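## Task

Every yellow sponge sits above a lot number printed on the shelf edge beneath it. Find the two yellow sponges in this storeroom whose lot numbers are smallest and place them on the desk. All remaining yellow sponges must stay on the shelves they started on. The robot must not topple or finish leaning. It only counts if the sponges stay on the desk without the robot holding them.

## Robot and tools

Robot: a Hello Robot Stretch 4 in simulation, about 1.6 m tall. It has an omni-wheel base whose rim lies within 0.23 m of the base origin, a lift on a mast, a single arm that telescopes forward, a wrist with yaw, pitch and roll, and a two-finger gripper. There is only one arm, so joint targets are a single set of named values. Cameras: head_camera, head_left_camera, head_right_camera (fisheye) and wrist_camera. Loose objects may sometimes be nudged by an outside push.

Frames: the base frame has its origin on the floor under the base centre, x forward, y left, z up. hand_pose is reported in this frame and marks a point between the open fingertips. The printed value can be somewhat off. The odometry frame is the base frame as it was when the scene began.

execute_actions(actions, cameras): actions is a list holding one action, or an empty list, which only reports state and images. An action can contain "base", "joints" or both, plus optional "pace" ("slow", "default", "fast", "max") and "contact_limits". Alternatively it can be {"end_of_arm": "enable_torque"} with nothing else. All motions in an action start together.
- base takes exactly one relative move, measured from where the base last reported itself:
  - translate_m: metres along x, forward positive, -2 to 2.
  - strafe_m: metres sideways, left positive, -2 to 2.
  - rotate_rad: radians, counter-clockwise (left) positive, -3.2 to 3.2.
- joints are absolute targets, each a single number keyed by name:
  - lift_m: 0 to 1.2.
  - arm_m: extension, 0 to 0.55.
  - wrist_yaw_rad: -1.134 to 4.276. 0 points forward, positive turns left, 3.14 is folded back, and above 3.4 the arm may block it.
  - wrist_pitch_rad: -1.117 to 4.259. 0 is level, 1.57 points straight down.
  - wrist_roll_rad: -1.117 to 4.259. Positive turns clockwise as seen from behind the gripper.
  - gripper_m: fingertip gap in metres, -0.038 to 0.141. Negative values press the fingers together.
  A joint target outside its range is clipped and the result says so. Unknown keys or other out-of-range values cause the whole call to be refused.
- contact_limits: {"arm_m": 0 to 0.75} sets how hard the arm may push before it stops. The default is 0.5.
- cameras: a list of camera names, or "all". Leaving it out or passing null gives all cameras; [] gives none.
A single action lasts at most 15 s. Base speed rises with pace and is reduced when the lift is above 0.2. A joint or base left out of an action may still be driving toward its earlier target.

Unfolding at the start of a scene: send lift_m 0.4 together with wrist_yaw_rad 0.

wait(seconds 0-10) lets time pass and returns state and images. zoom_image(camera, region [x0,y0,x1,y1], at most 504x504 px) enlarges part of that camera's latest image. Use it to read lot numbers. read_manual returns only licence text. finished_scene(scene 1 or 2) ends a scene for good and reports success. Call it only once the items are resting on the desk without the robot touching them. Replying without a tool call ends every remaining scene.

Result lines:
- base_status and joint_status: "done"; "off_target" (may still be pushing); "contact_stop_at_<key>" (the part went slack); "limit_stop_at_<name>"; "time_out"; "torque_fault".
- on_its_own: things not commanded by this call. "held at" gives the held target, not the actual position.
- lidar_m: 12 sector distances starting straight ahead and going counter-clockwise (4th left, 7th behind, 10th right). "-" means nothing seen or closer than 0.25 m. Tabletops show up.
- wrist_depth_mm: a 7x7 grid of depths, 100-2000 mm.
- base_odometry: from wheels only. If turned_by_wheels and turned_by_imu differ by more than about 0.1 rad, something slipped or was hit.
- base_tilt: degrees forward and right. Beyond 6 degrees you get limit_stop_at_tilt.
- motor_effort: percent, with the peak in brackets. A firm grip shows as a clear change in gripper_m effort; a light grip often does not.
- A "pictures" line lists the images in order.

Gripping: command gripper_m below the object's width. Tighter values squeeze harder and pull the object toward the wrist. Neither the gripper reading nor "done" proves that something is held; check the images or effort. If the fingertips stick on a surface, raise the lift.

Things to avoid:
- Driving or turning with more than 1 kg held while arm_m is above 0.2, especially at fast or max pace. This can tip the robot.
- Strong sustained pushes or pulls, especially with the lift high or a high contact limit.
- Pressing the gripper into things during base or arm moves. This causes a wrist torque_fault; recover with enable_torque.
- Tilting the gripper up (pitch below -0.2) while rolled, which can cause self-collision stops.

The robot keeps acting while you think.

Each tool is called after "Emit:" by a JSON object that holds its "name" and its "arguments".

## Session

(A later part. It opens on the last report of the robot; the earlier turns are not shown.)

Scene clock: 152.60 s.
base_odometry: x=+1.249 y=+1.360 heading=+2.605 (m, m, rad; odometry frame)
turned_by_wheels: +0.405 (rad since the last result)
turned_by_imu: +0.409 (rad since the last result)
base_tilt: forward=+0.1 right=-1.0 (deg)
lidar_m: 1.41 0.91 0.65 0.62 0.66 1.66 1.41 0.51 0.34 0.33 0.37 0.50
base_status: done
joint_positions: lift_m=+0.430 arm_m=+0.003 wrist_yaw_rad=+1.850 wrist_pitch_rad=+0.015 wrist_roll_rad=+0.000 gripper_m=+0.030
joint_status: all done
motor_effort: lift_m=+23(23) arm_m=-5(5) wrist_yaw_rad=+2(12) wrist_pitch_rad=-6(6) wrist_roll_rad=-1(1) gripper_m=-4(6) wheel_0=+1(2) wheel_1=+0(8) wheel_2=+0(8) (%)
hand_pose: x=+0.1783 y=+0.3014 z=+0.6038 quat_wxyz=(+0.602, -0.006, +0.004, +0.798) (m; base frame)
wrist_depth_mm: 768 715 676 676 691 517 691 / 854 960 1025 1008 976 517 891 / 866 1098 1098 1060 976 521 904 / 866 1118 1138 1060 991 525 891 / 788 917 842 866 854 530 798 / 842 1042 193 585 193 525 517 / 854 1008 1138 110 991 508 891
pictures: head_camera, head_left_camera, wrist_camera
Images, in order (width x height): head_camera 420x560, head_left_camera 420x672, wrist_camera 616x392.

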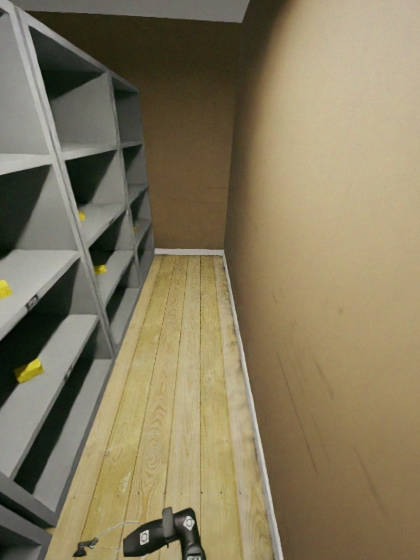

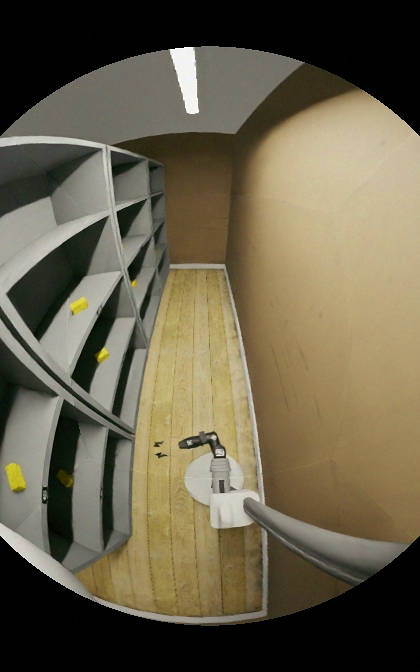

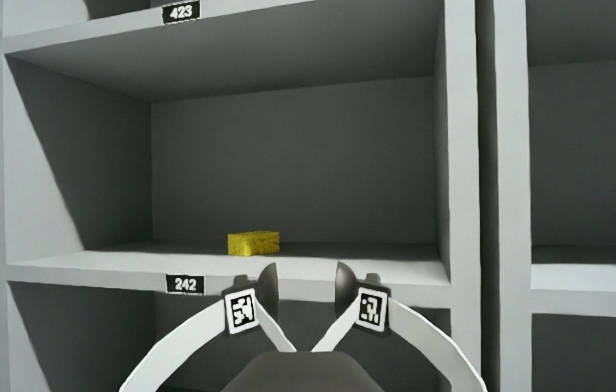

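Emit:
{"name": "execute_actions", "arguments": {"actions": [{"base": {"translate_m": 1.1}, "joints": {"lift_m": 0.51, "arm_m": 0.55, "wrist_yaw_rad": 1.28}, "pace": "max"}], "cameras": ["head_camera", "head_left_camera", "wrist_camera"]}}

Scene clock: 182.23 s.
base_odometry: x=+0.304 y=+1.923 heading=+2.605 (m, m, rad; odometry frame)
turned_by_wheels: +0.000 (rad since the last result)
turned_by_imu: -0.006 (rad since the last result)
base_tilt: forward=+0.0 right=-0.9 (deg)
lidar_m: 1.40 0.93 0.65 0.62 0.66 0.88 1.44 0.50 0.37 0.34 0.36 0.51
base_status: done
joint_positions: lift_m=+0.510 arm_m=+0.549 wrist_yaw_rad=+1.280 wrist_pitch_rad=+0.015 wrist_roll_rad=+0.000 gripper_m=+0.030
joint_status: all done
motor_effort: lift_m=+23(27) arm_m=+5(6) wrist_yaw_rad=+1(4) wrist_pitch_rad=-6(7) wrist_roll_rad=-1(1) gripper_m=-4(4) wheel_0=+0(9) wheel_1=+0(6) wheel_2=+1(13) (%)
hand_pose: x=+0.8865 y=+0.2513 z=+0.6838 quat_wxyz=(+0.802, -0.005, +0.006, +0.597) (m; base frame)
wrist_depth_mm: 559 960 1042 715 1205 1308 1229 / 715 732 750 676 707 878 946 / 946 976 1060 798 1138 1255 1255 / 946 991 1042 788 1229 1308 1281 / 946 991 1042 820 976 1281 1182 / 715 676 193 654 192 831 1182 / 549 564 1042 110 723 1281 1255
pictures: head_camera, head_left_camera, wrist_camera
Images, in order (width x height): head_camera 420x560, head_left_camera 420x672, wrist_camera 616x392.

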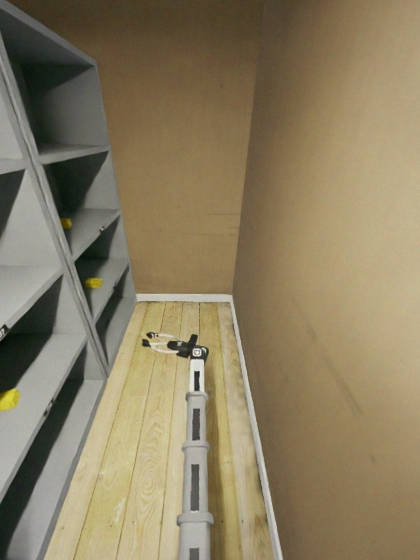

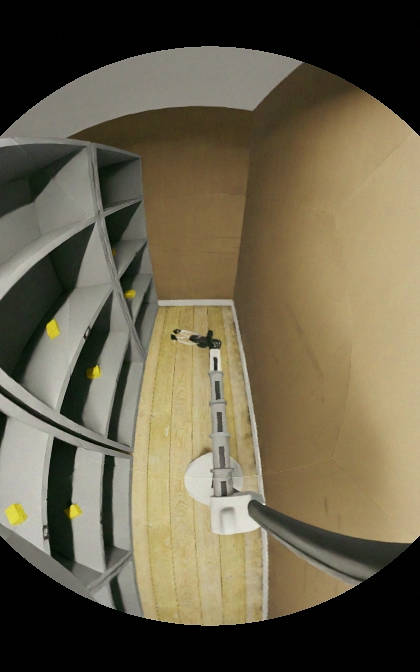

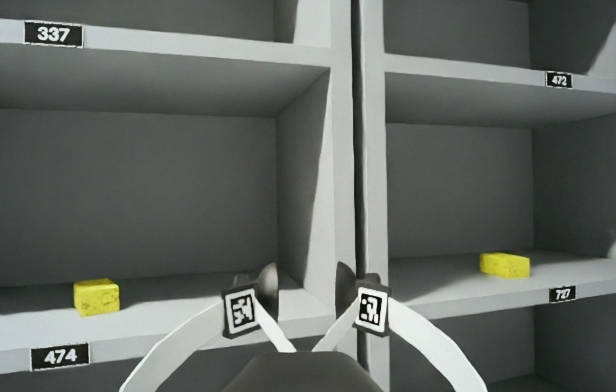

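Emit:
{"name": "zoom_image", "arguments": {"camera": "wrist_camera", "region": [516, 50, 616, 110]}}

Emit:
{"name": "zoom_image", "arguments": {"camera": "wrist_camera", "region": [516, 265, 616, 325]}}

Emit:
{"name": "zoom_image", "arguments": {"camera": "head_left_camera", "region": [0, 440, 140, 580]}}

Region (516, 50, 616, 110) of wrist_camera's 616x392 image, scaled by 5.040; it fills the top 302 rows of this view, and the rest is white.

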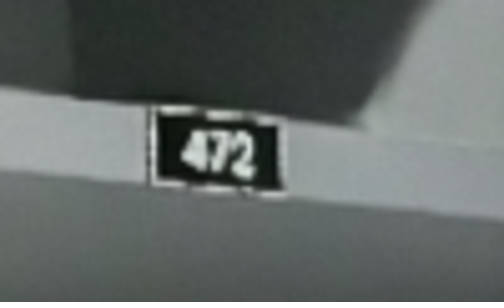

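Region (516, 265, 616, 325) of wrist_camera's 616x392 image, scaled by 5.040; it fills the top 302 rows of this view, and the rest is white.

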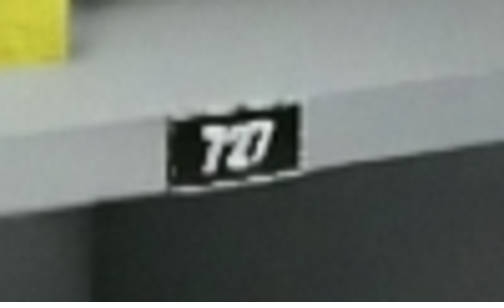

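Region (0, 440, 140, 580) of head_left_camera's 420x672 image, scaled by 3.600, with more detail than that image has.

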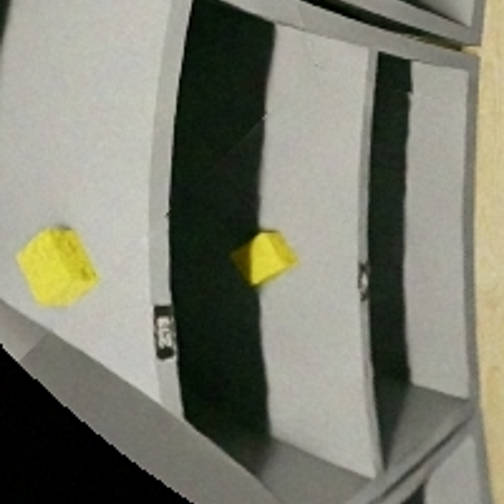

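Emit:
{"name": "zoom_image", "arguments": {"camera": "head_left_camera", "region": [0, 490, 60, 550]}}

Region (0, 490, 60, 550) of head_left_camera's 420x672 image, scaled by 8.400, with more detail than that image has.

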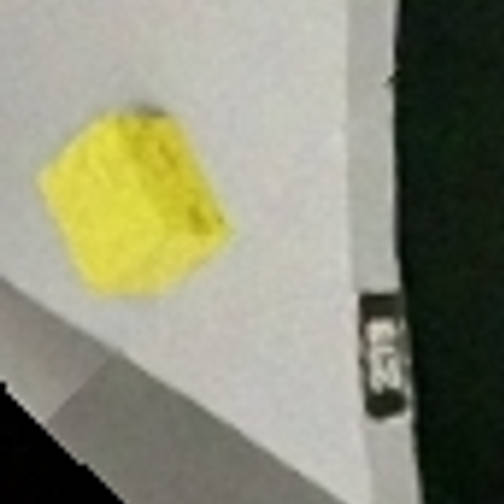

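Emit:
{"name": "execute_actions", "arguments": {"actions": [{"base": {"translate_m": -0.2}, "joints": {"lift_m": 0.78, "arm_m": 0.05, "wrist_yaw_rad": 0.85, "wrist_pitch_rad": 0.5, "gripper_m": 0.13}, "pace": "max"}], "cameras": ["head_left_camera"]}}

Emit:
{"name": "execute_actions", "arguments": {"actions": [{"base": {"rotate_rad": 1.565}, "joints": {"lift_m": 1.03}, "pace": "max"}]}}

Scene clock: 234.30 s.
base_odometry: x=+0.476 y=+1.821 heading=+2.605 (m, m, rad; odometry frame)
turned_by_wheels: +0.000 (rad since the last result)
turned_by_imu: -0.001 (rad since the last result)
base_tilt: forward=+0.1 right=-1.0 (deg)
lidar_m: 1.40 0.92 0.65 0.62 0.65 0.92 1.40 0.52 0.37 0.34 0.37 0.51
base_status: done
joint_positions: lift_m=+0.780 arm_m=+0.051 wrist_yaw_rad=+0.850 wrist_pitch_rad=+0.502 wrist_roll_rad=+0.000 gripper_m=+0.130
joint_status: all done
motor_effort: lift_m=+24(27) arm_m=-5(6) wrist_yaw_rad=+0(6) wrist_pitch_rad=-6(5) wrist_roll_rad=-1(0) gripper_m=-1(5) wheel_0=+0(6) wheel_1=+2(6) wheel_2=+0(12) (%)
hand_pose: x=+0.4544 y=+0.1323 z=+0.8191 quat_wxyz=(+0.882, -0.103, +0.226, +0.399) (m; base frame)
wrist_depth_mm: 854 960 1160 1255 1060 1756 1537 / 917 1042 1229 1308 1160 1808 1661 / 647 1098 1205 1255 1205 1808 1661 / 597 976 946 1060 1366 1983 1708 / 627 759 1430 1537 1464 1576 1618 / 661 683 1160 1255 1255 1229 1308 / 1025 991 1060 110 1138 1078 1138
pictures: head_left_camera
Images, in order (width x height): head_left_camera 420x672.

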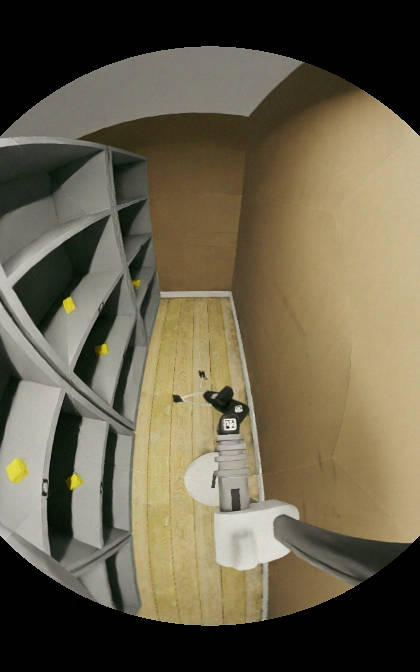

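Scene clock: 236.23 s.
base_odometry: x=+0.476 y=+1.821 heading=-2.113 (m, m, rad; odometry frame)
turned_by_wheels: +1.565 (rad since the last result)
turned_by_imu: +1.583 (rad since the last result)
base_tilt: forward=+0.1 right=-0.9 (deg)
lidar_m: 0.62 0.66 0.92 1.44 0.51 0.36 0.33 0.36 0.50 1.36 0.91 0.65
base_status: done
joint_positions: lift_m=+1.030 arm_m=+0.051 wrist_yaw_rad=+0.850 wrist_pitch_rad=+0.502 wrist_roll_rad=+0.000 gripper_m=+0.130
joint_status: all done
motor_effort: lift_m=+24(26) arm_m=-5(5) wrist_yaw_rad=+0(0) wrist_pitch_rad=-4(5) wrist_roll_rad=-1(0) gripper_m=+1(0) wheel_0=+0(4) wheel_1=+1(8) wheel_2=-1(8) (%)
hand_pose: x=+0.4544 y=+0.1324 z=+1.0692 quat_wxyz=(+0.882, -0.103, +0.226, +0.400) (m; base frame)
wrist_depth_mm: 1983 1308 574 640 778 707 621 / - 1182 621 683 831 741 654 / - 1464 676 668 683 668 640 / - 1537 759 559 496 466 404 / - 1756 1078 854 452 387 379 / 1708 1576 809 891 891 338 327 / 1430 1430 1336 110 798 768 759
pictures: head_camera, head_left_camera, head_right_camera, wrist_camera
Images, in order (width x height): head_camera 420x560, head_left_camera 420x672, head_right_camera 420x672, wrist_camera 616x392.

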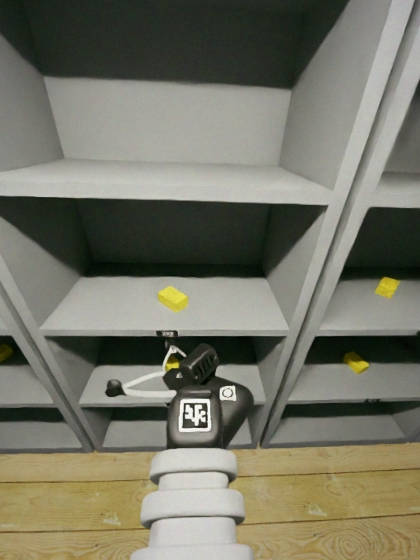

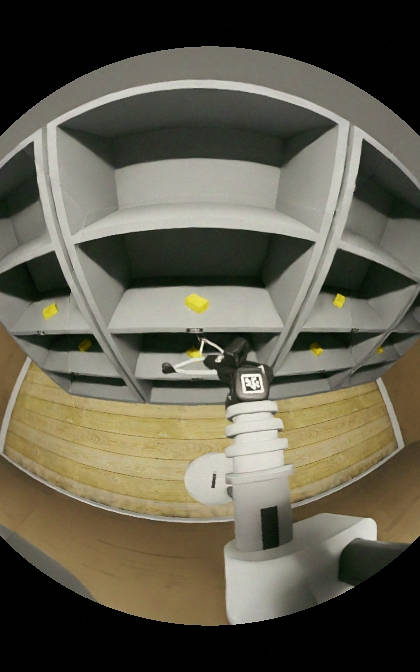

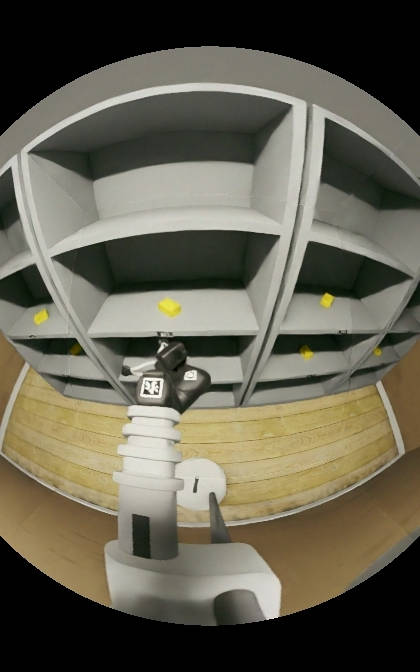

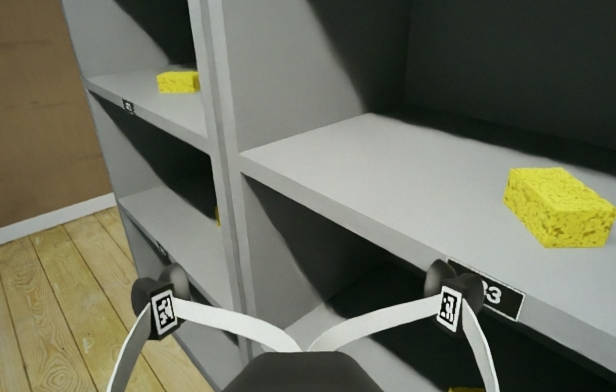

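Emit:
{"name": "zoom_image", "arguments": {"camera": "wrist_camera", "region": [416, 140, 616, 340]}}

Emit:
{"name": "zoom_image", "arguments": {"camera": "head_camera", "region": [120, 260, 240, 360]}}

Region (416, 140, 616, 340) of wrist_camera's 616x392 image, scaled by 2.520.

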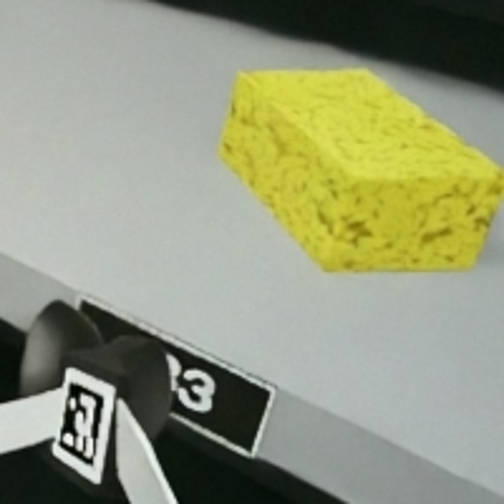

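Region (120, 260, 240, 360) of head_camera's 420x560 image, scaled by 4.200, with more detail than that image has.

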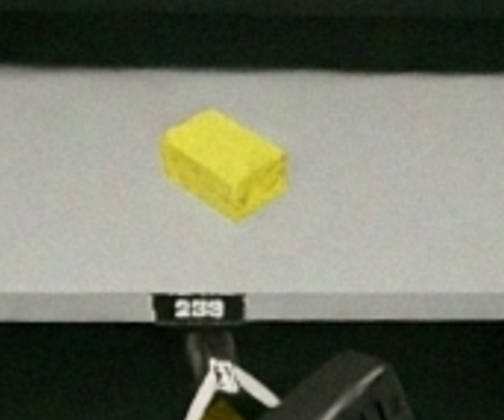

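Emit:
{"name": "execute_actions", "arguments": {"actions": [{"base": {"strafe_m": -0.038}, "joints": {"lift_m": 1.06, "arm_m": 0.38, "gripper_m": 0.141}, "pace": "fast"}], "cameras": ["head_camera", "head_left_camera", "wrist_camera"]}}

Scene clock: 267.30 s.
base_odometry: x=+0.443 y=+1.840 heading=-2.113 (m, m, rad; odometry frame)
turned_by_wheels: +0.000 (rad since the last result)
turned_by_imu: -0.002 (rad since the last result)
base_tilt: forward=+0.1 right=-1.0 (deg)
lidar_m: 0.63 0.65 0.92 1.42 0.53 0.36 0.33 0.36 0.51 1.41 0.91 0.64
base_status: done
joint_positions: lift_m=+1.060 arm_m=+0.379 wrist_yaw_rad=+0.850 wrist_pitch_rad=+0.502 wrist_roll_rad=+0.000 gripper_m=+0.141
joint_status: all done
motor_effort: lift_m=+24(28) arm_m=+5(6) wrist_yaw_rad=+0(1) wrist_pitch_rad=-4(4) wrist_roll_rad=-1(1) gripper_m=+0(1) wheel_0=+0(7) wheel_1=+1(7) wheel_2=-2(1) (%)
hand_pose: x=+0.7826 y=+0.1323 z=+1.0991 quat_wxyz=(+0.883, -0.103, +0.226, +0.399) (m; base frame)
wrist_depth_mm: 442 500 580 597 484 407 355 / 459 521 615 634 512 424 370 / 484 549 654 676 544 449 387 / 500 544 569 549 530 469 404 / 449 449 442 439 430 427 407 / 382 211 362 300 345 203 353 / 866 304 309 110 304 298 301
pictures: head_camera, head_left_camera, wrist_camera
Images, in order (width x height): head_camera 420x560, head_left_camera 420x672, wrist_camera 616x392.

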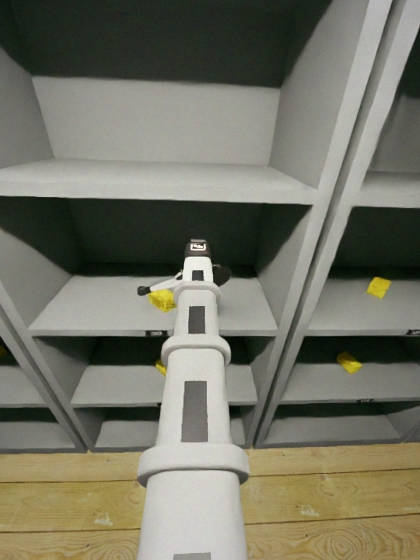

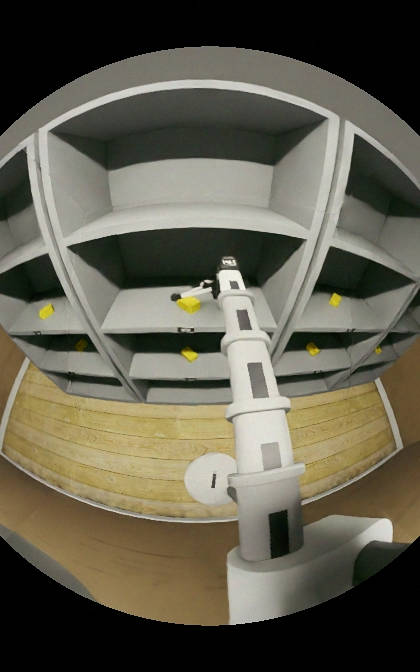

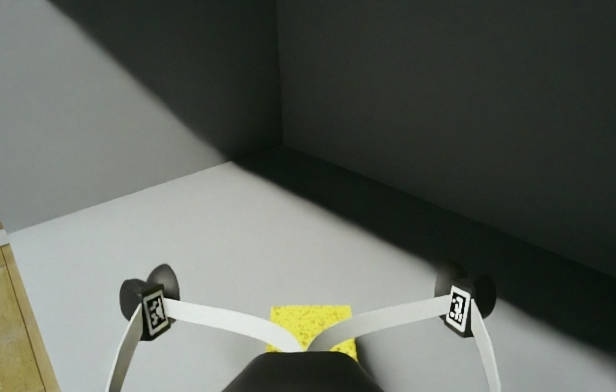

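Emit:
{"name": "execute_actions", "arguments": {"actions": [{"base": {"strafe_m": -0.012}, "joints": {"lift_m": 0.986, "arm_m": 0.372, "gripper_m": 0.11}}], "cameras": ["head_camera", "head_left_camera", "wrist_camera"]}}

Scene clock: 281.97 s.
base_odometry: x=+0.433 y=+1.846 heading=-2.113 (m, m, rad; odometry frame)
turned_by_wheels: +0.000 (rad since the last result)
turned_by_imu: -0.001 (rad since the last result)
base_tilt: forward=+0.2 right=-1.0 (deg)
lidar_m: 0.61 0.65 0.89 1.46 0.52 0.37 0.33 0.37 0.50 1.40 0.91 0.66
base_status: done
joint_positions: lift_m=+0.986 arm_m=+0.373 wrist_yaw_rad=+0.850 wrist_pitch_rad=+0.502 wrist_roll_rad=+0.000 gripper_m=+0.110
joint_status: all done
motor_effort: lift_m=+16(23) arm_m=-5(6) wrist_yaw_rad=+0(1) wrist_pitch_rad=-6(5) wrist_roll_rad=-1(0) gripper_m=-1(1) wheel_0=+2(7) wheel_1=+1(5) wheel_2=-1(1) (%)
hand_pose: x=+0.7765 y=+0.1323 z=+1.0258 quat_wxyz=(+0.883, -0.103, +0.226, +0.399) (m; base frame)
wrist_depth_mm: 449 508 597 609 492 410 357 / 473 535 621 647 517 427 373 / 488 535 564 549 512 452 392 / 415 413 404 402 399 394 389 / 324 322 319 242 314 310 309 / 273 255 200 198 205 249 255 / 1281 216 222 110 220 212 216
pictures: head_camera, head_left_camera, wrist_camera
Images, in order (width x height): head_camera 420x560, head_left_camera 420x672, wrist_camera 616x392.

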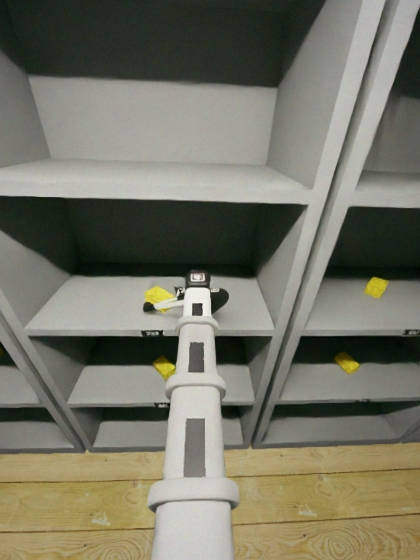

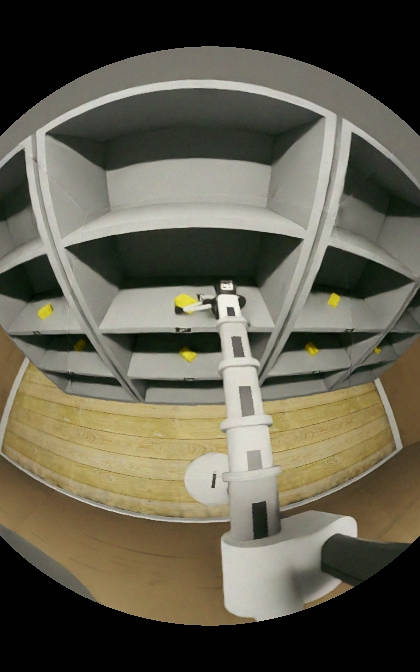

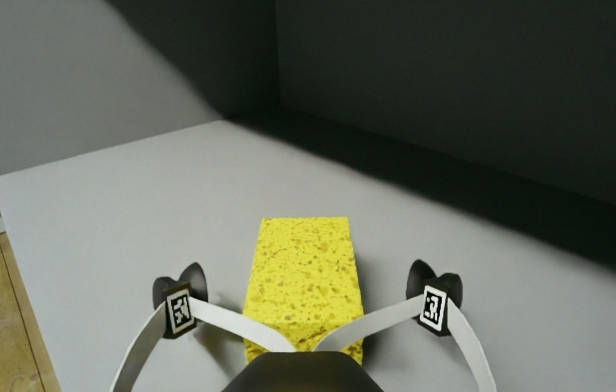

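Emit:
{"name": "execute_actions", "arguments": {"actions": [{"joints": {"lift_m": 0.979, "gripper_m": 0.025}}], "cameras": ["wrist_camera"]}}

Scene clock: 288.90 s.
base_odometry: x=+0.433 y=+1.846 heading=-2.113 (m, m, rad; odometry frame)
turned_by_wheels: +0.000 (rad since the last result)
turned_by_imu: -0.002 (rad since the last result)
base_tilt: forward=+0.2 right=-0.9 (deg)
lidar_m: 0.61 0.65 0.90 1.46 0.53 0.36 0.34 0.37 0.51 1.40 0.91 0.65
base_status: not commanded
joint_positions: lift_m=+0.979 arm_m=+0.373 wrist_yaw_rad=+0.850 wrist_pitch_rad=+0.502 wrist_roll_rad=+0.000 gripper_m=+0.025
joint_status: all done
motor_effort: lift_m=+16(17) arm_m=-5(5) wrist_yaw_rad=+1(2) wrist_pitch_rad=-4(6) wrist_roll_rad=-1(1) gripper_m=-18(17) wheel_0=+2(2) wheel_1=+1(1) wheel_2=-1(1) (%)
hand_pose: x=+0.7765 y=+0.1323 z=+1.0188 quat_wxyz=(+0.883, -0.103, +0.226, +0.399) (m; base frame)
wrist_depth_mm: 452 512 585 603 488 410 357 / 466 535 621 647 517 430 375 / 480 530 539 530 504 452 389 / 402 394 389 389 384 382 377 / 310 309 306 222 301 301 298 / 263 254 185 181 183 246 245 / 229 202 210 110 208 201 208
pictures: wrist_camera
Images, in order (width x height): wrist_camera 616x392.

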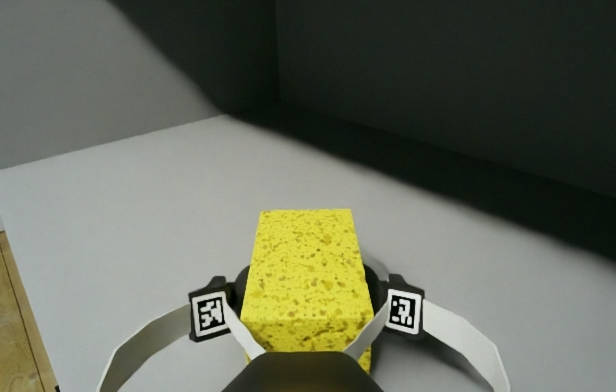

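Emit:
{"name": "execute_actions", "arguments": {"actions": [{"joints": {"lift_m": 1.0, "arm_m": 0.02}, "pace": "max"}], "cameras": ["head_left_camera", "wrist_camera"]}}

Scene clock: 312.67 s.
base_odometry: x=+0.433 y=+1.846 heading=-2.113 (m, m, rad; odometry frame)
turned_by_wheels: +0.000 (rad since the last result)
turned_by_imu: -0.002 (rad since the last result)
base_tilt: forward=+0.1 right=-0.9 (deg)
lidar_m: 0.61 0.67 0.91 1.45 0.53 0.37 0.35 0.37 0.49 1.40 0.90 0.65
base_status: not commanded
joint_positions: lift_m=+1.000 arm_m=+0.021 wrist_yaw_rad=+0.850 wrist_pitch_rad=+0.502 wrist_roll_rad=+0.000 gripper_m=+0.025
joint_status: all done
motor_effort: lift_m=+24(25) arm_m=-5(6) wrist_yaw_rad=+1(1) wrist_pitch_rad=-6(6) wrist_roll_rad=-1(1) gripper_m=-20(18) wheel_0=+2(2) wheel_1=+1(1) wheel_2=-1(1) (%)
hand_pose: x=+0.4244 y=+0.1323 z=+1.0391 quat_wxyz=(+0.882, -0.103, +0.226, +0.399) (m; base frame)
wrist_depth_mm: 1983 1336 634 707 831 732 647 / - 1229 676 741 854 759 668 / - 1576 732 603 585 585 580 / - 1576 820 788 469 430 421 / - 1921 1060 221 1060 402 345 / 1661 1661 185 182 183 878 798 / 1397 1336 1336 110 759 691 750
pictures: head_left_camera, wrist_camera
Images, in order (width x height): head_left_camera 420x672, wrist_camera 616x392.

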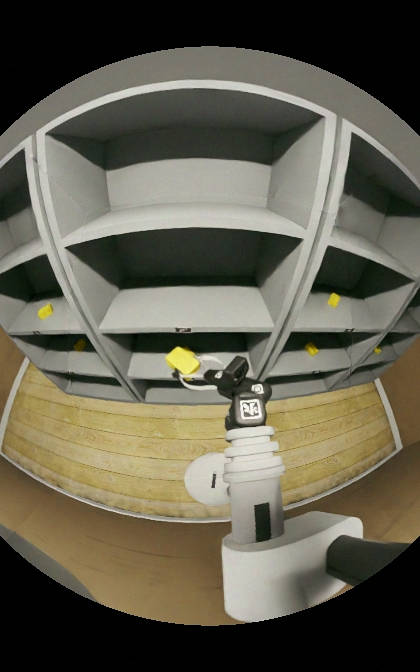

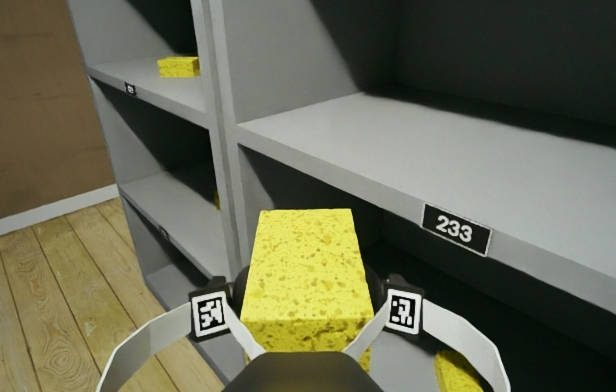

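Emit:
{"name": "execute_actions", "arguments": {"actions": [{"base": {"strafe_m": 0.62}, "joints": {"lift_m": 0.2, "arm_m": 0.01}, "pace": "max"}], "cameras": ["head_camera", "head_left_camera", "head_right_camera"]}}

Scene clock: 328.83 s.
base_odometry: x=+0.964 y=+1.527 heading=-2.113 (m, m, rad; odometry frame)
turned_by_wheels: +0.000 (rad since the last result)
turned_by_imu: -0.001 (rad since the last result)
base_tilt: forward=+0.0 right=-0.9 (deg)
lidar_m: 0.62 0.65 0.92 1.41 0.52 0.36 0.34 0.37 0.51 1.41 0.94 0.65
base_status: done
joint_positions: lift_m=+0.200 arm_m=+0.011 wrist_yaw_rad=+0.850 wrist_pitch_rad=+0.502 wrist_roll_rad=+0.000 gripper_m=+0.025
joint_status: all done
motor_effort: lift_m=+17(23) arm_m=-5(5) wrist_yaw_rad=-1(1) wrist_pitch_rad=-5(5) wrist_roll_rad=-1(1) gripper_m=-17(17) wheel_0=+1(8) wheel_1=+0(8) wheel_2=+0(1) (%)
hand_pose: x=+0.4144 y=+0.1323 z=+0.2396 quat_wxyz=(+0.882, -0.103, +0.226, +0.399) (m; base frame)
wrist_depth_mm: 1576 1661 931 1060 891 750 661 / 1576 1708 976 1078 976 788 683 / 1229 1205 931 931 917 798 707 / 878 866 798 683 676 661 661 / 676 668 654 221 530 521 500 / 549 554 185 182 183 436 359 / 462 436 455 110 452 410 377
pictures: head_camera, head_left_camera, head_right_camera
Images, in order (width x height): head_camera 420x560, head_left_camera 420x672, head_right_camera 420x672.

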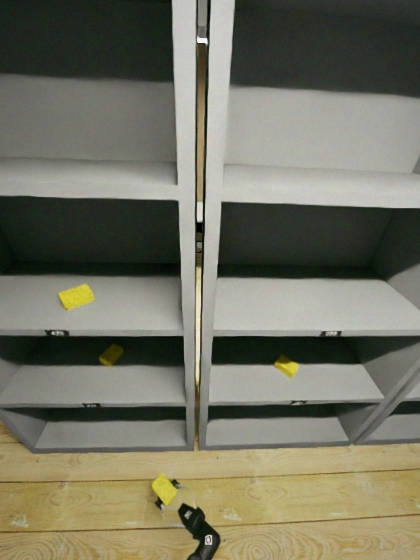

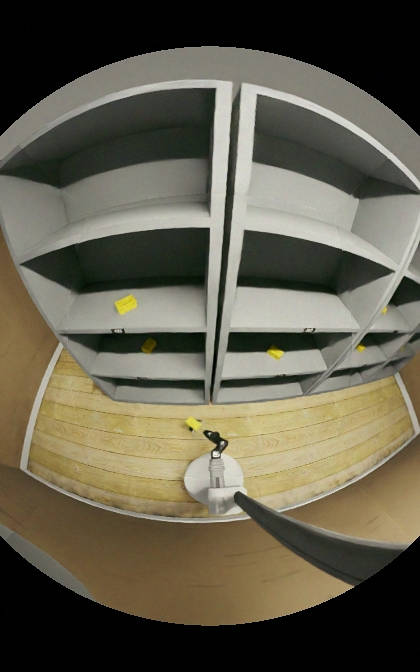

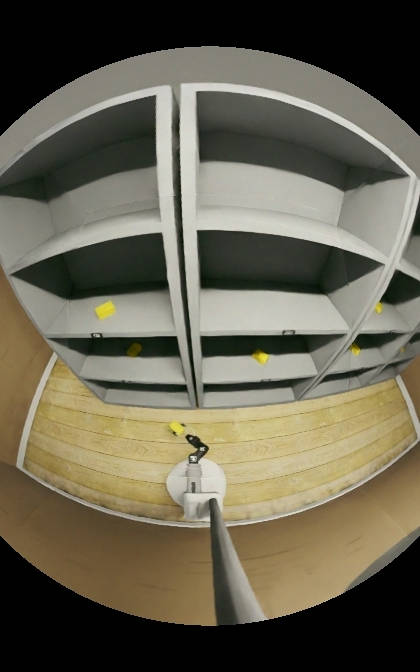

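Emit:
{"name": "zoom_image", "arguments": {"camera": "head_camera", "region": [70, 330, 160, 420]}}

Emit:
{"name": "zoom_image", "arguments": {"camera": "head_camera", "region": [90, 335, 132, 377]}}

Region (70, 330, 160, 420) of head_camera's 420x560 image, scaled by 5.600, with more detail than that image has.

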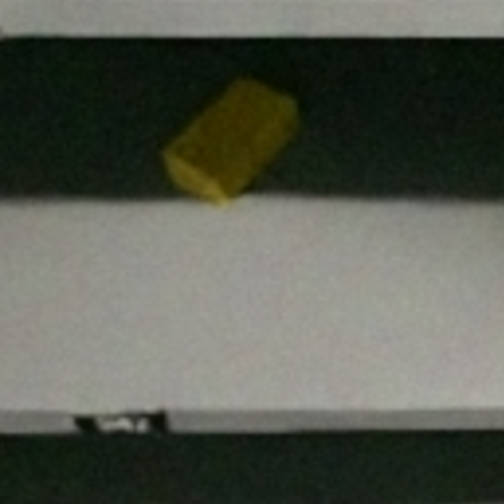

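Region (90, 335, 132, 377) of head_camera's 420x560 image, scaled by 12.000, with more detail than that image has.

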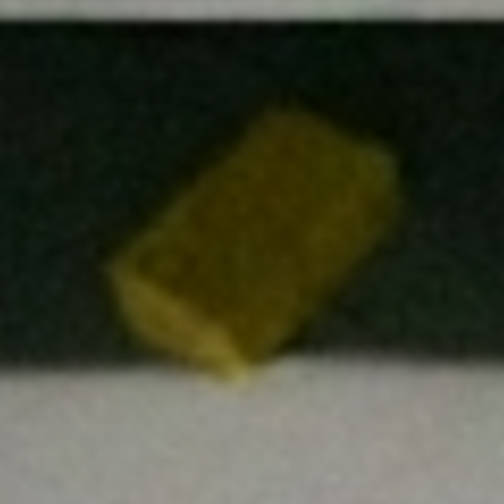

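Emit:
{"name": "execute_actions", "arguments": {"actions": [{"base": {"strafe_m": 1.29}, "pace": "max"}], "cameras": ["head_camera", "head_right_camera"]}}

Scene clock: 346.93 s.
base_odometry: x=+2.069 y=+0.861 heading=-2.113 (m, m, rad; odometry frame)
turned_by_wheels: +0.000 (rad since the last result)
turned_by_imu: +0.001 (rad since the last result)
base_tilt: forward=+0.1 right=-0.9 (deg)
lidar_m: 2.45 0.93 0.67 0.63 0.51 0.36 0.33 0.37 0.51 1.42 0.90 0.74
base_status: done
joint_positions: lift_m=+0.200 arm_m=+0.011 wrist_yaw_rad=+0.850 wrist_pitch_rad=+0.502 wrist_roll_rad=+0.000 gripper_m=+0.025
joint_status: not commanded
motor_effort: lift_m=+19(18) arm_m=-5(5) wrist_yaw_rad=+1(1) wrist_pitch_rad=-7(6) wrist_roll_rad=-1(1) gripper_m=-18(19) wheel_0=+1(12) wheel_1=+1(13) wheel_2=-1(0) (%)
hand_pose: x=+0.4144 y=+0.1323 z=+0.2396 quat_wxyz=(+0.882, -0.103, +0.226, +0.399) (m; base frame)
wrist_depth_mm: 512 580 683 798 991 1281 1808 / 535 609 715 854 1078 1397 1756 / 559 640 750 891 1042 1138 1138 / 585 661 759 842 842 831 809 / 597 647 661 221 654 654 634 / 559 544 185 182 183 539 535 / 466 436 455 110 449 436 449
pictures: head_camera, head_right_camera
Images, in order (width x height): head_camera 420x560, head_right_camera 420x672.

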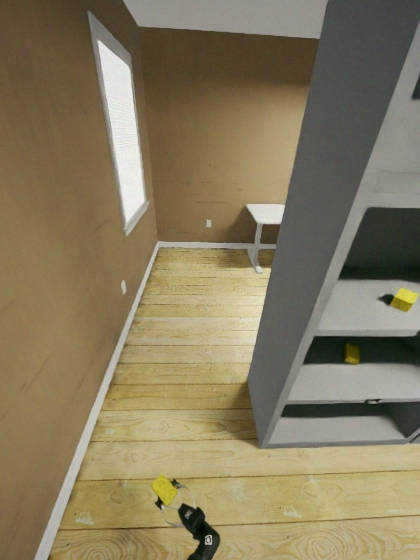

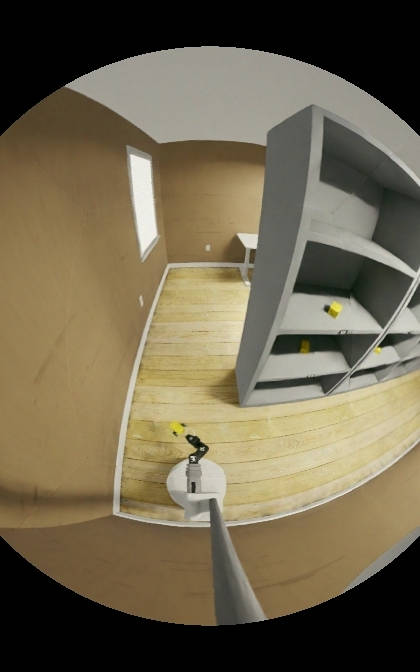

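Emit:
{"name": "zoom_image", "arguments": {"camera": "head_camera", "region": [225, 190, 315, 280]}}

Region (225, 190, 315, 280) of head_camera's 420x560 image, scaled by 5.600, with more detail than that image has.

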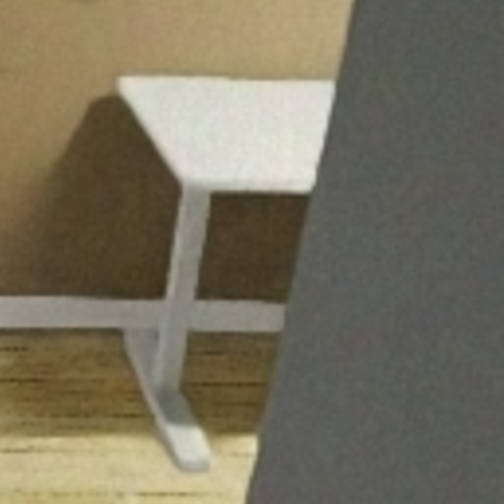

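Emit:
{"name": "execute_actions", "arguments": {"actions": [{"base": {"translate_m": 2.0}, "joints": {"lift_m": 0.75, "wrist_yaw_rad": -0.3}, "pace": "max"}]}}

Scene clock: 371.43 s.
base_odometry: x=+1.038 y=-0.853 heading=-2.113 (m, m, rad; odometry frame)
turned_by_wheels: +0.000 (rad since the last result)
turned_by_imu: -0.009 (rad since the last result)
base_tilt: forward=+0.0 right=-0.9 (deg)
lidar_m: 1.38 0.89 0.63 0.57 0.65 0.90 2.36 0.98 1.26 3.45 0.88 0.91
base_status: done
joint_positions: lift_m=+0.750 arm_m=+0.011 wrist_yaw_rad=-0.300 wrist_pitch_rad=+0.502 wrist_roll_rad=+0.000 gripper_m=+0.025
joint_status: all done
motor_effort: lift_m=+23(28) arm_m=-5(5) wrist_yaw_rad=-1(11) wrist_pitch_rad=-5(8) wrist_roll_rad=-1(0) gripper_m=-18(18) wheel_0=-1(9) wheel_1=-1(9) wheel_2=+0(14) (%)
hand_pose: x=+0.3975 y=-0.1582 z=+0.7892 quat_wxyz=(+0.958, +0.037, +0.246, -0.145) (m; base frame)
wrist_depth_mm: 946 991 1060 1160 1205 1336 1397 / 1008 1078 1138 1205 1229 1025 991 / 1042 1098 1205 1308 1397 946 640 / 1118 1205 1281 1397 1499 1618 1808 / 1182 1281 1366 221 1537 1430 1499 / 1255 1336 186 182 183 1255 1229 / 1098 1060 1098 110 1078 1042 1078
pictures: head_camera, head_left_camera, head_right_camera, wrist_camera
Images, in order (width x height): head_camera 420x560, head_left_camera 420x672, head_right_camera 420x672, wrist_camera 616x392.

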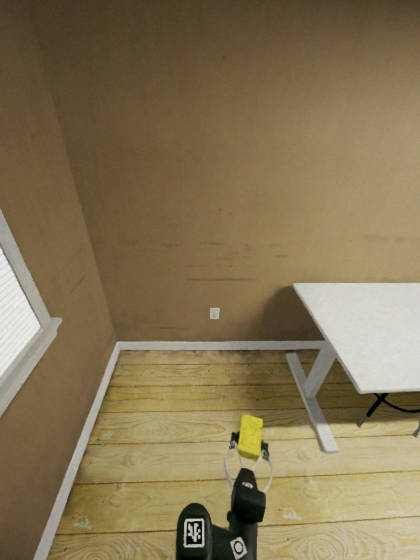

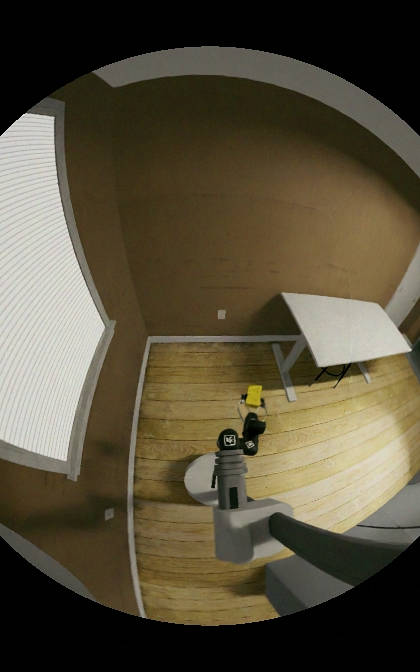

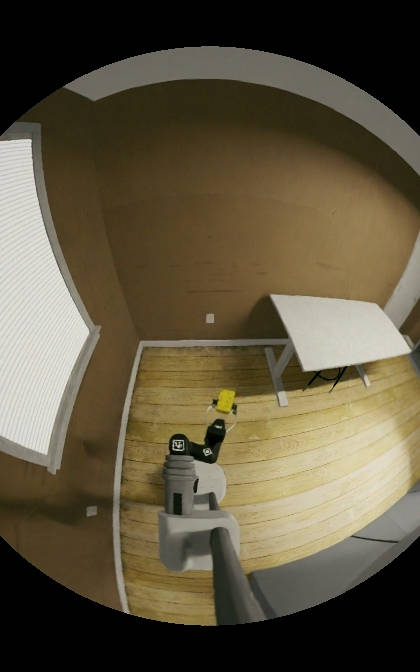

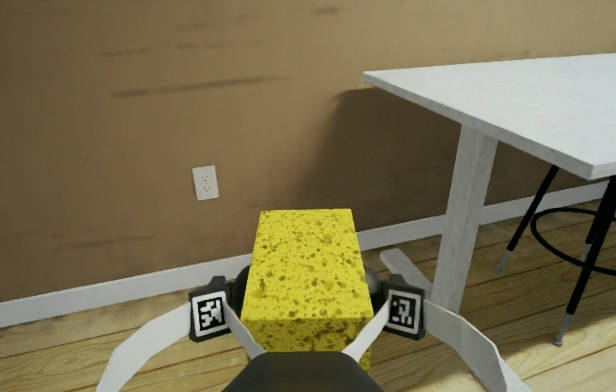

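Emit:
{"name": "execute_actions", "arguments": {"actions": [{"base": {"strafe_m": -0.6}, "joints": {"lift_m": 0.755, "arm_m": 0.54, "wrist_yaw_rad": -0.5}, "pace": "max"}], "cameras": ["head_camera", "head_right_camera", "wrist_camera"]}}

Scene clock: 383.87 s.
base_odometry: x=+0.524 y=-0.543 heading=-2.113 (m, m, rad; odometry frame)
turned_by_wheels: +0.000 (rad since the last result)
turned_by_imu: -0.003 (rad since the last result)
base_tilt: forward=+0.1 right=-0.9 (deg)
lidar_m: 0.57 1.45 1.27 1.19 1.29 1.75 0.86 0.92 1.25 3.02 0.85 0.60
base_status: done
joint_positions: lift_m=+0.755 arm_m=+0.539 wrist_yaw_rad=-0.500 wrist_pitch_rad=+0.502 wrist_roll_rad=+0.000 gripper_m=+0.025
joint_status: all done
motor_effort: lift_m=+24(26) arm_m=+5(6) wrist_yaw_rad=+0(6) wrist_pitch_rad=-5(5) wrist_roll_rad=-1(1) gripper_m=-18(20) wheel_0=-1(11) wheel_1=+1(11) wheel_2=+0(2) (%)
hand_pose: x=+0.8901 y=-0.1979 z=+0.7941 quat_wxyz=(+0.939, +0.061, +0.241, -0.239) (m; base frame)
wrist_depth_mm: 512 564 627 707 798 917 1078 / 544 597 668 759 854 931 1025 / 569 621 676 661 661 654 647 / 574 492 488 484 480 473 477 / 512 384 387 222 379 375 377 / 488 317 185 182 184 309 309 / 473 252 264 110 262 251 262
pictures: head_camera, head_right_camera, wrist_camera
Images, in order (width x height): head_camera 420x560, head_right_camera 420x672, wrist_camera 616x392.

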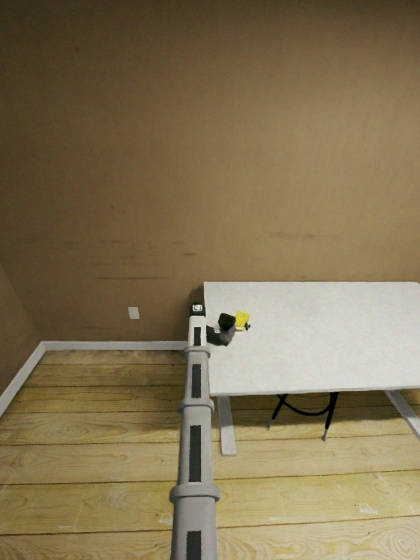

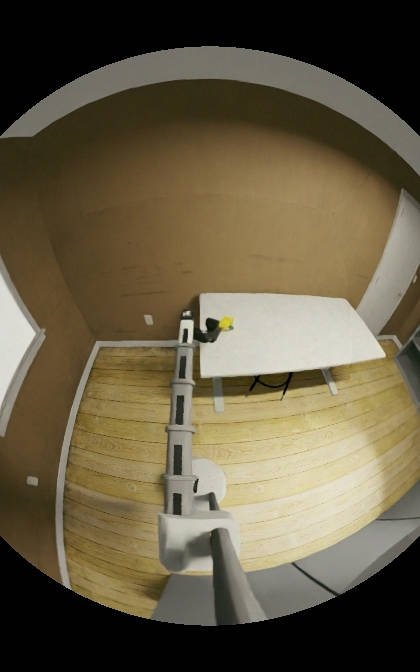

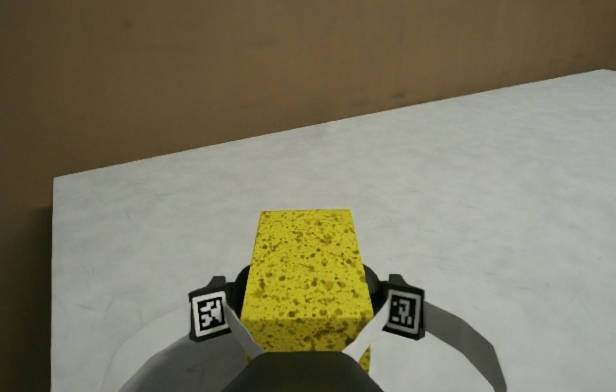

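Emit:
{"name": "execute_actions", "arguments": {"actions": [{"joints": {"lift_m": 0.709}, "pace": "fast"}], "cameras": ["wrist_camera"]}}

Scene clock: 387.67 s.
base_odometry: x=+0.524 y=-0.543 heading=-2.113 (m, m, rad; odometry frame)
turned_by_wheels: +0.000 (rad since the last result)
turned_by_imu: -0.001 (rad since the last result)
base_tilt: forward=+0.2 right=-0.8 (deg)
lidar_m: 0.56 1.42 1.26 1.19 1.30 1.79 0.89 0.91 1.27 3.03 0.81 0.59
base_status: not commanded
joint_positions: lift_m=+0.709 arm_m=+0.539 wrist_yaw_rad=-0.500 wrist_pitch_rad=+0.502 wrist_roll_rad=+0.000 gripper_m=+0.025
joint_status: all done
motor_effort: lift_m=+16(21) arm_m=+5(5) wrist_yaw_rad=+0(0) wrist_pitch_rad=-5(4) wrist_roll_rad=-1(1) gripper_m=-18(19) wheel_0=-1(1) wheel_1=+1(1) wheel_2=+0(1) (%)
hand_pose: x=+0.8901 y=-0.1979 z=+0.7488 quat_wxyz=(+0.939, +0.061, +0.241, -0.239) (m; base frame)
wrist_depth_mm: 517 564 621 707 788 931 1078 / 539 597 668 732 809 820 831 / 559 544 535 535 525 525 521 / 421 397 392 387 387 382 382 / 324 309 306 222 304 301 300 / 257 254 186 182 183 249 248 / 218 202 212 110 210 202 210
pictures: wrist_camera
Images, in order (width x height): wrist_camera 616x392.

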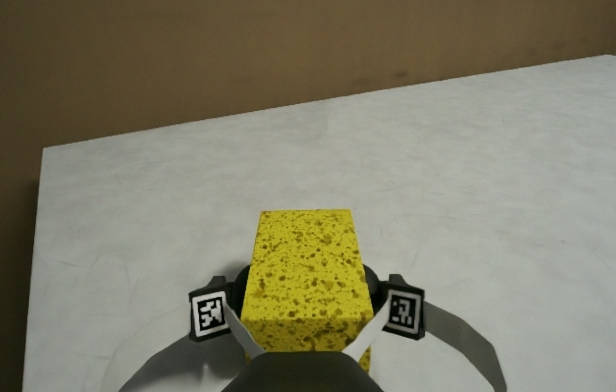

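The height matches the pick-up height, so I'm releasing now.

Emit:
{"name": "execute_actions", "arguments": {"actions": [{"joints": {"gripper_m": 0.095}}], "cameras": ["wrist_camera"]}}

Scene clock: 391.10 s.
base_odometry: x=+0.524 y=-0.543 heading=-2.113 (m, m, rad; odometry frame)
turned_by_wheels: +0.000 (rad since the last result)
turned_by_imu: -0.001 (rad since the last result)
base_tilt: forward=+0.2 right=-0.9 (deg)
lidar_m: 0.57 1.45 1.26 1.20 1.29 1.78 0.87 0.93 1.26 3.03 0.83 0.61
base_status: not commanded
joint_positions: lift_m=+0.709 arm_m=+0.539 wrist_yaw_rad=-0.500 wrist_pitch_rad=+0.502 wrist_roll_rad=+0.000 gripper_m=+0.095
joint_status: all done
motor_effort: lift_m=+16(17) arm_m=+5(5) wrist_yaw_rad=+0(0) wrist_pitch_rad=-5(4) wrist_roll_rad=-1(1) gripper_m=-2(19) wheel_0=-1(1) wheel_1=+1(1) wheel_2=+1(1) (%)
hand_pose: x=+0.8901 y=-0.1979 z=+0.7488 quat_wxyz=(+0.939, +0.061, +0.241, -0.239) (m; base frame)
wrist_depth_mm: 512 554 634 707 809 917 1078 / 539 597 668 732 809 820 820 / 559 544 539 530 525 525 521 / 421 394 392 389 387 384 379 / 325 309 306 231 303 303 301 / 258 254 195 194 192 249 247 / 219 208 214 110 213 205 211
pictures: wrist_camera
Images, in order (width x height): wrist_camera 616x392.

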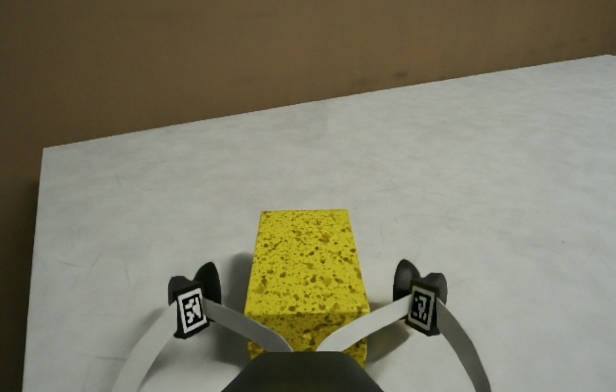

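Emit:
{"name": "execute_actions", "arguments": {"actions": [{"base": {"strafe_m": 0.57}, "joints": {"lift_m": 0.745, "arm_m": 0.01, "gripper_m": 0.141}, "pace": "max"}], "cameras": ["head_camera", "head_right_camera", "wrist_camera"]}}

Scene clock: 401.40 s.
base_odometry: x=+1.012 y=-0.837 heading=-2.113 (m, m, rad; odometry frame)
turned_by_wheels: +0.000 (rad since the last result)
turned_by_imu: -0.001 (rad since the last result)
base_tilt: forward=+0.1 right=-1.0 (deg)
lidar_m: 1.37 0.91 0.66 0.61 0.71 0.92 1.36 0.94 1.27 3.45 0.84 0.88
base_status: done
joint_positions: lift_m=+0.745 arm_m=+0.011 wrist_yaw_rad=-0.500 wrist_pitch_rad=+0.502 wrist_roll_rad=+0.000 gripper_m=+0.141
joint_status: all done
motor_effort: lift_m=+23(28) arm_m=-5(5) wrist_yaw_rad=+1(1) wrist_pitch_rad=-6(5) wrist_roll_rad=-1(1) gripper_m=+0(0) wheel_0=+1(9) wheel_1=-1(10) wheel_2=+0(1) (%)
hand_pose: x=+0.3618 y=-0.1980 z=+0.7841 quat_wxyz=(+0.939, +0.061, +0.241, -0.240) (m; base frame)
wrist_depth_mm: 917 1008 1118 1281 1430 1618 1863 / 960 1060 1182 1255 917 976 991 / 1008 1118 1255 1464 1025 741 1098 / 1098 1182 1366 1537 1756 1921 1756 / 1138 1255 1430 1537 1430 1464 1499 / 1229 211 1308 1308 1229 204 1281 / 1138 1078 1098 110 1078 1078 1078
pictures: head_camera, head_right_camera, wrist_camera
Images, in order (width x height): head_camera 420x560, head_right_camera 420x672, wrist_camera 616x392.

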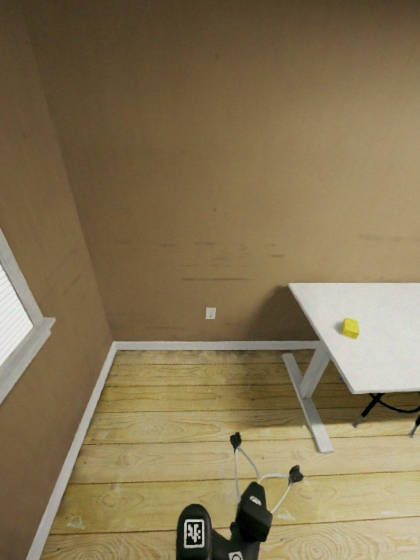

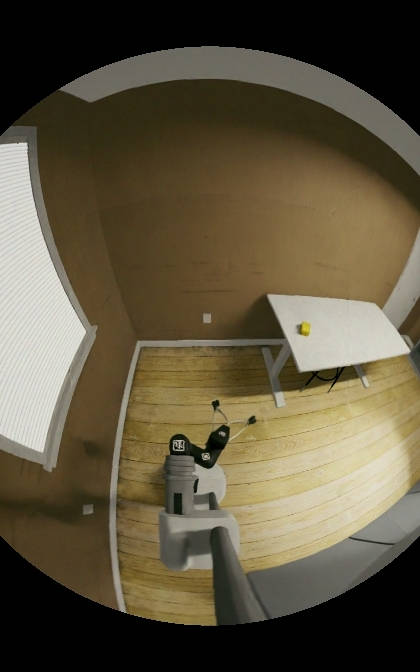

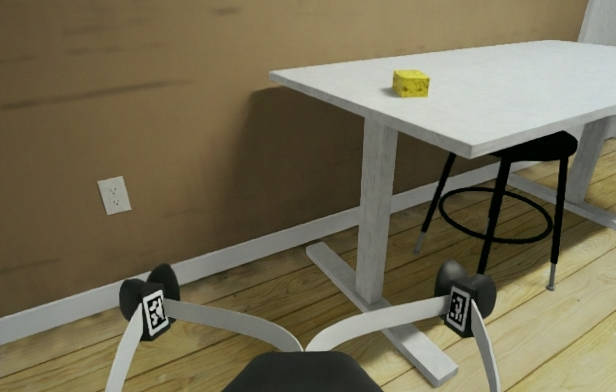

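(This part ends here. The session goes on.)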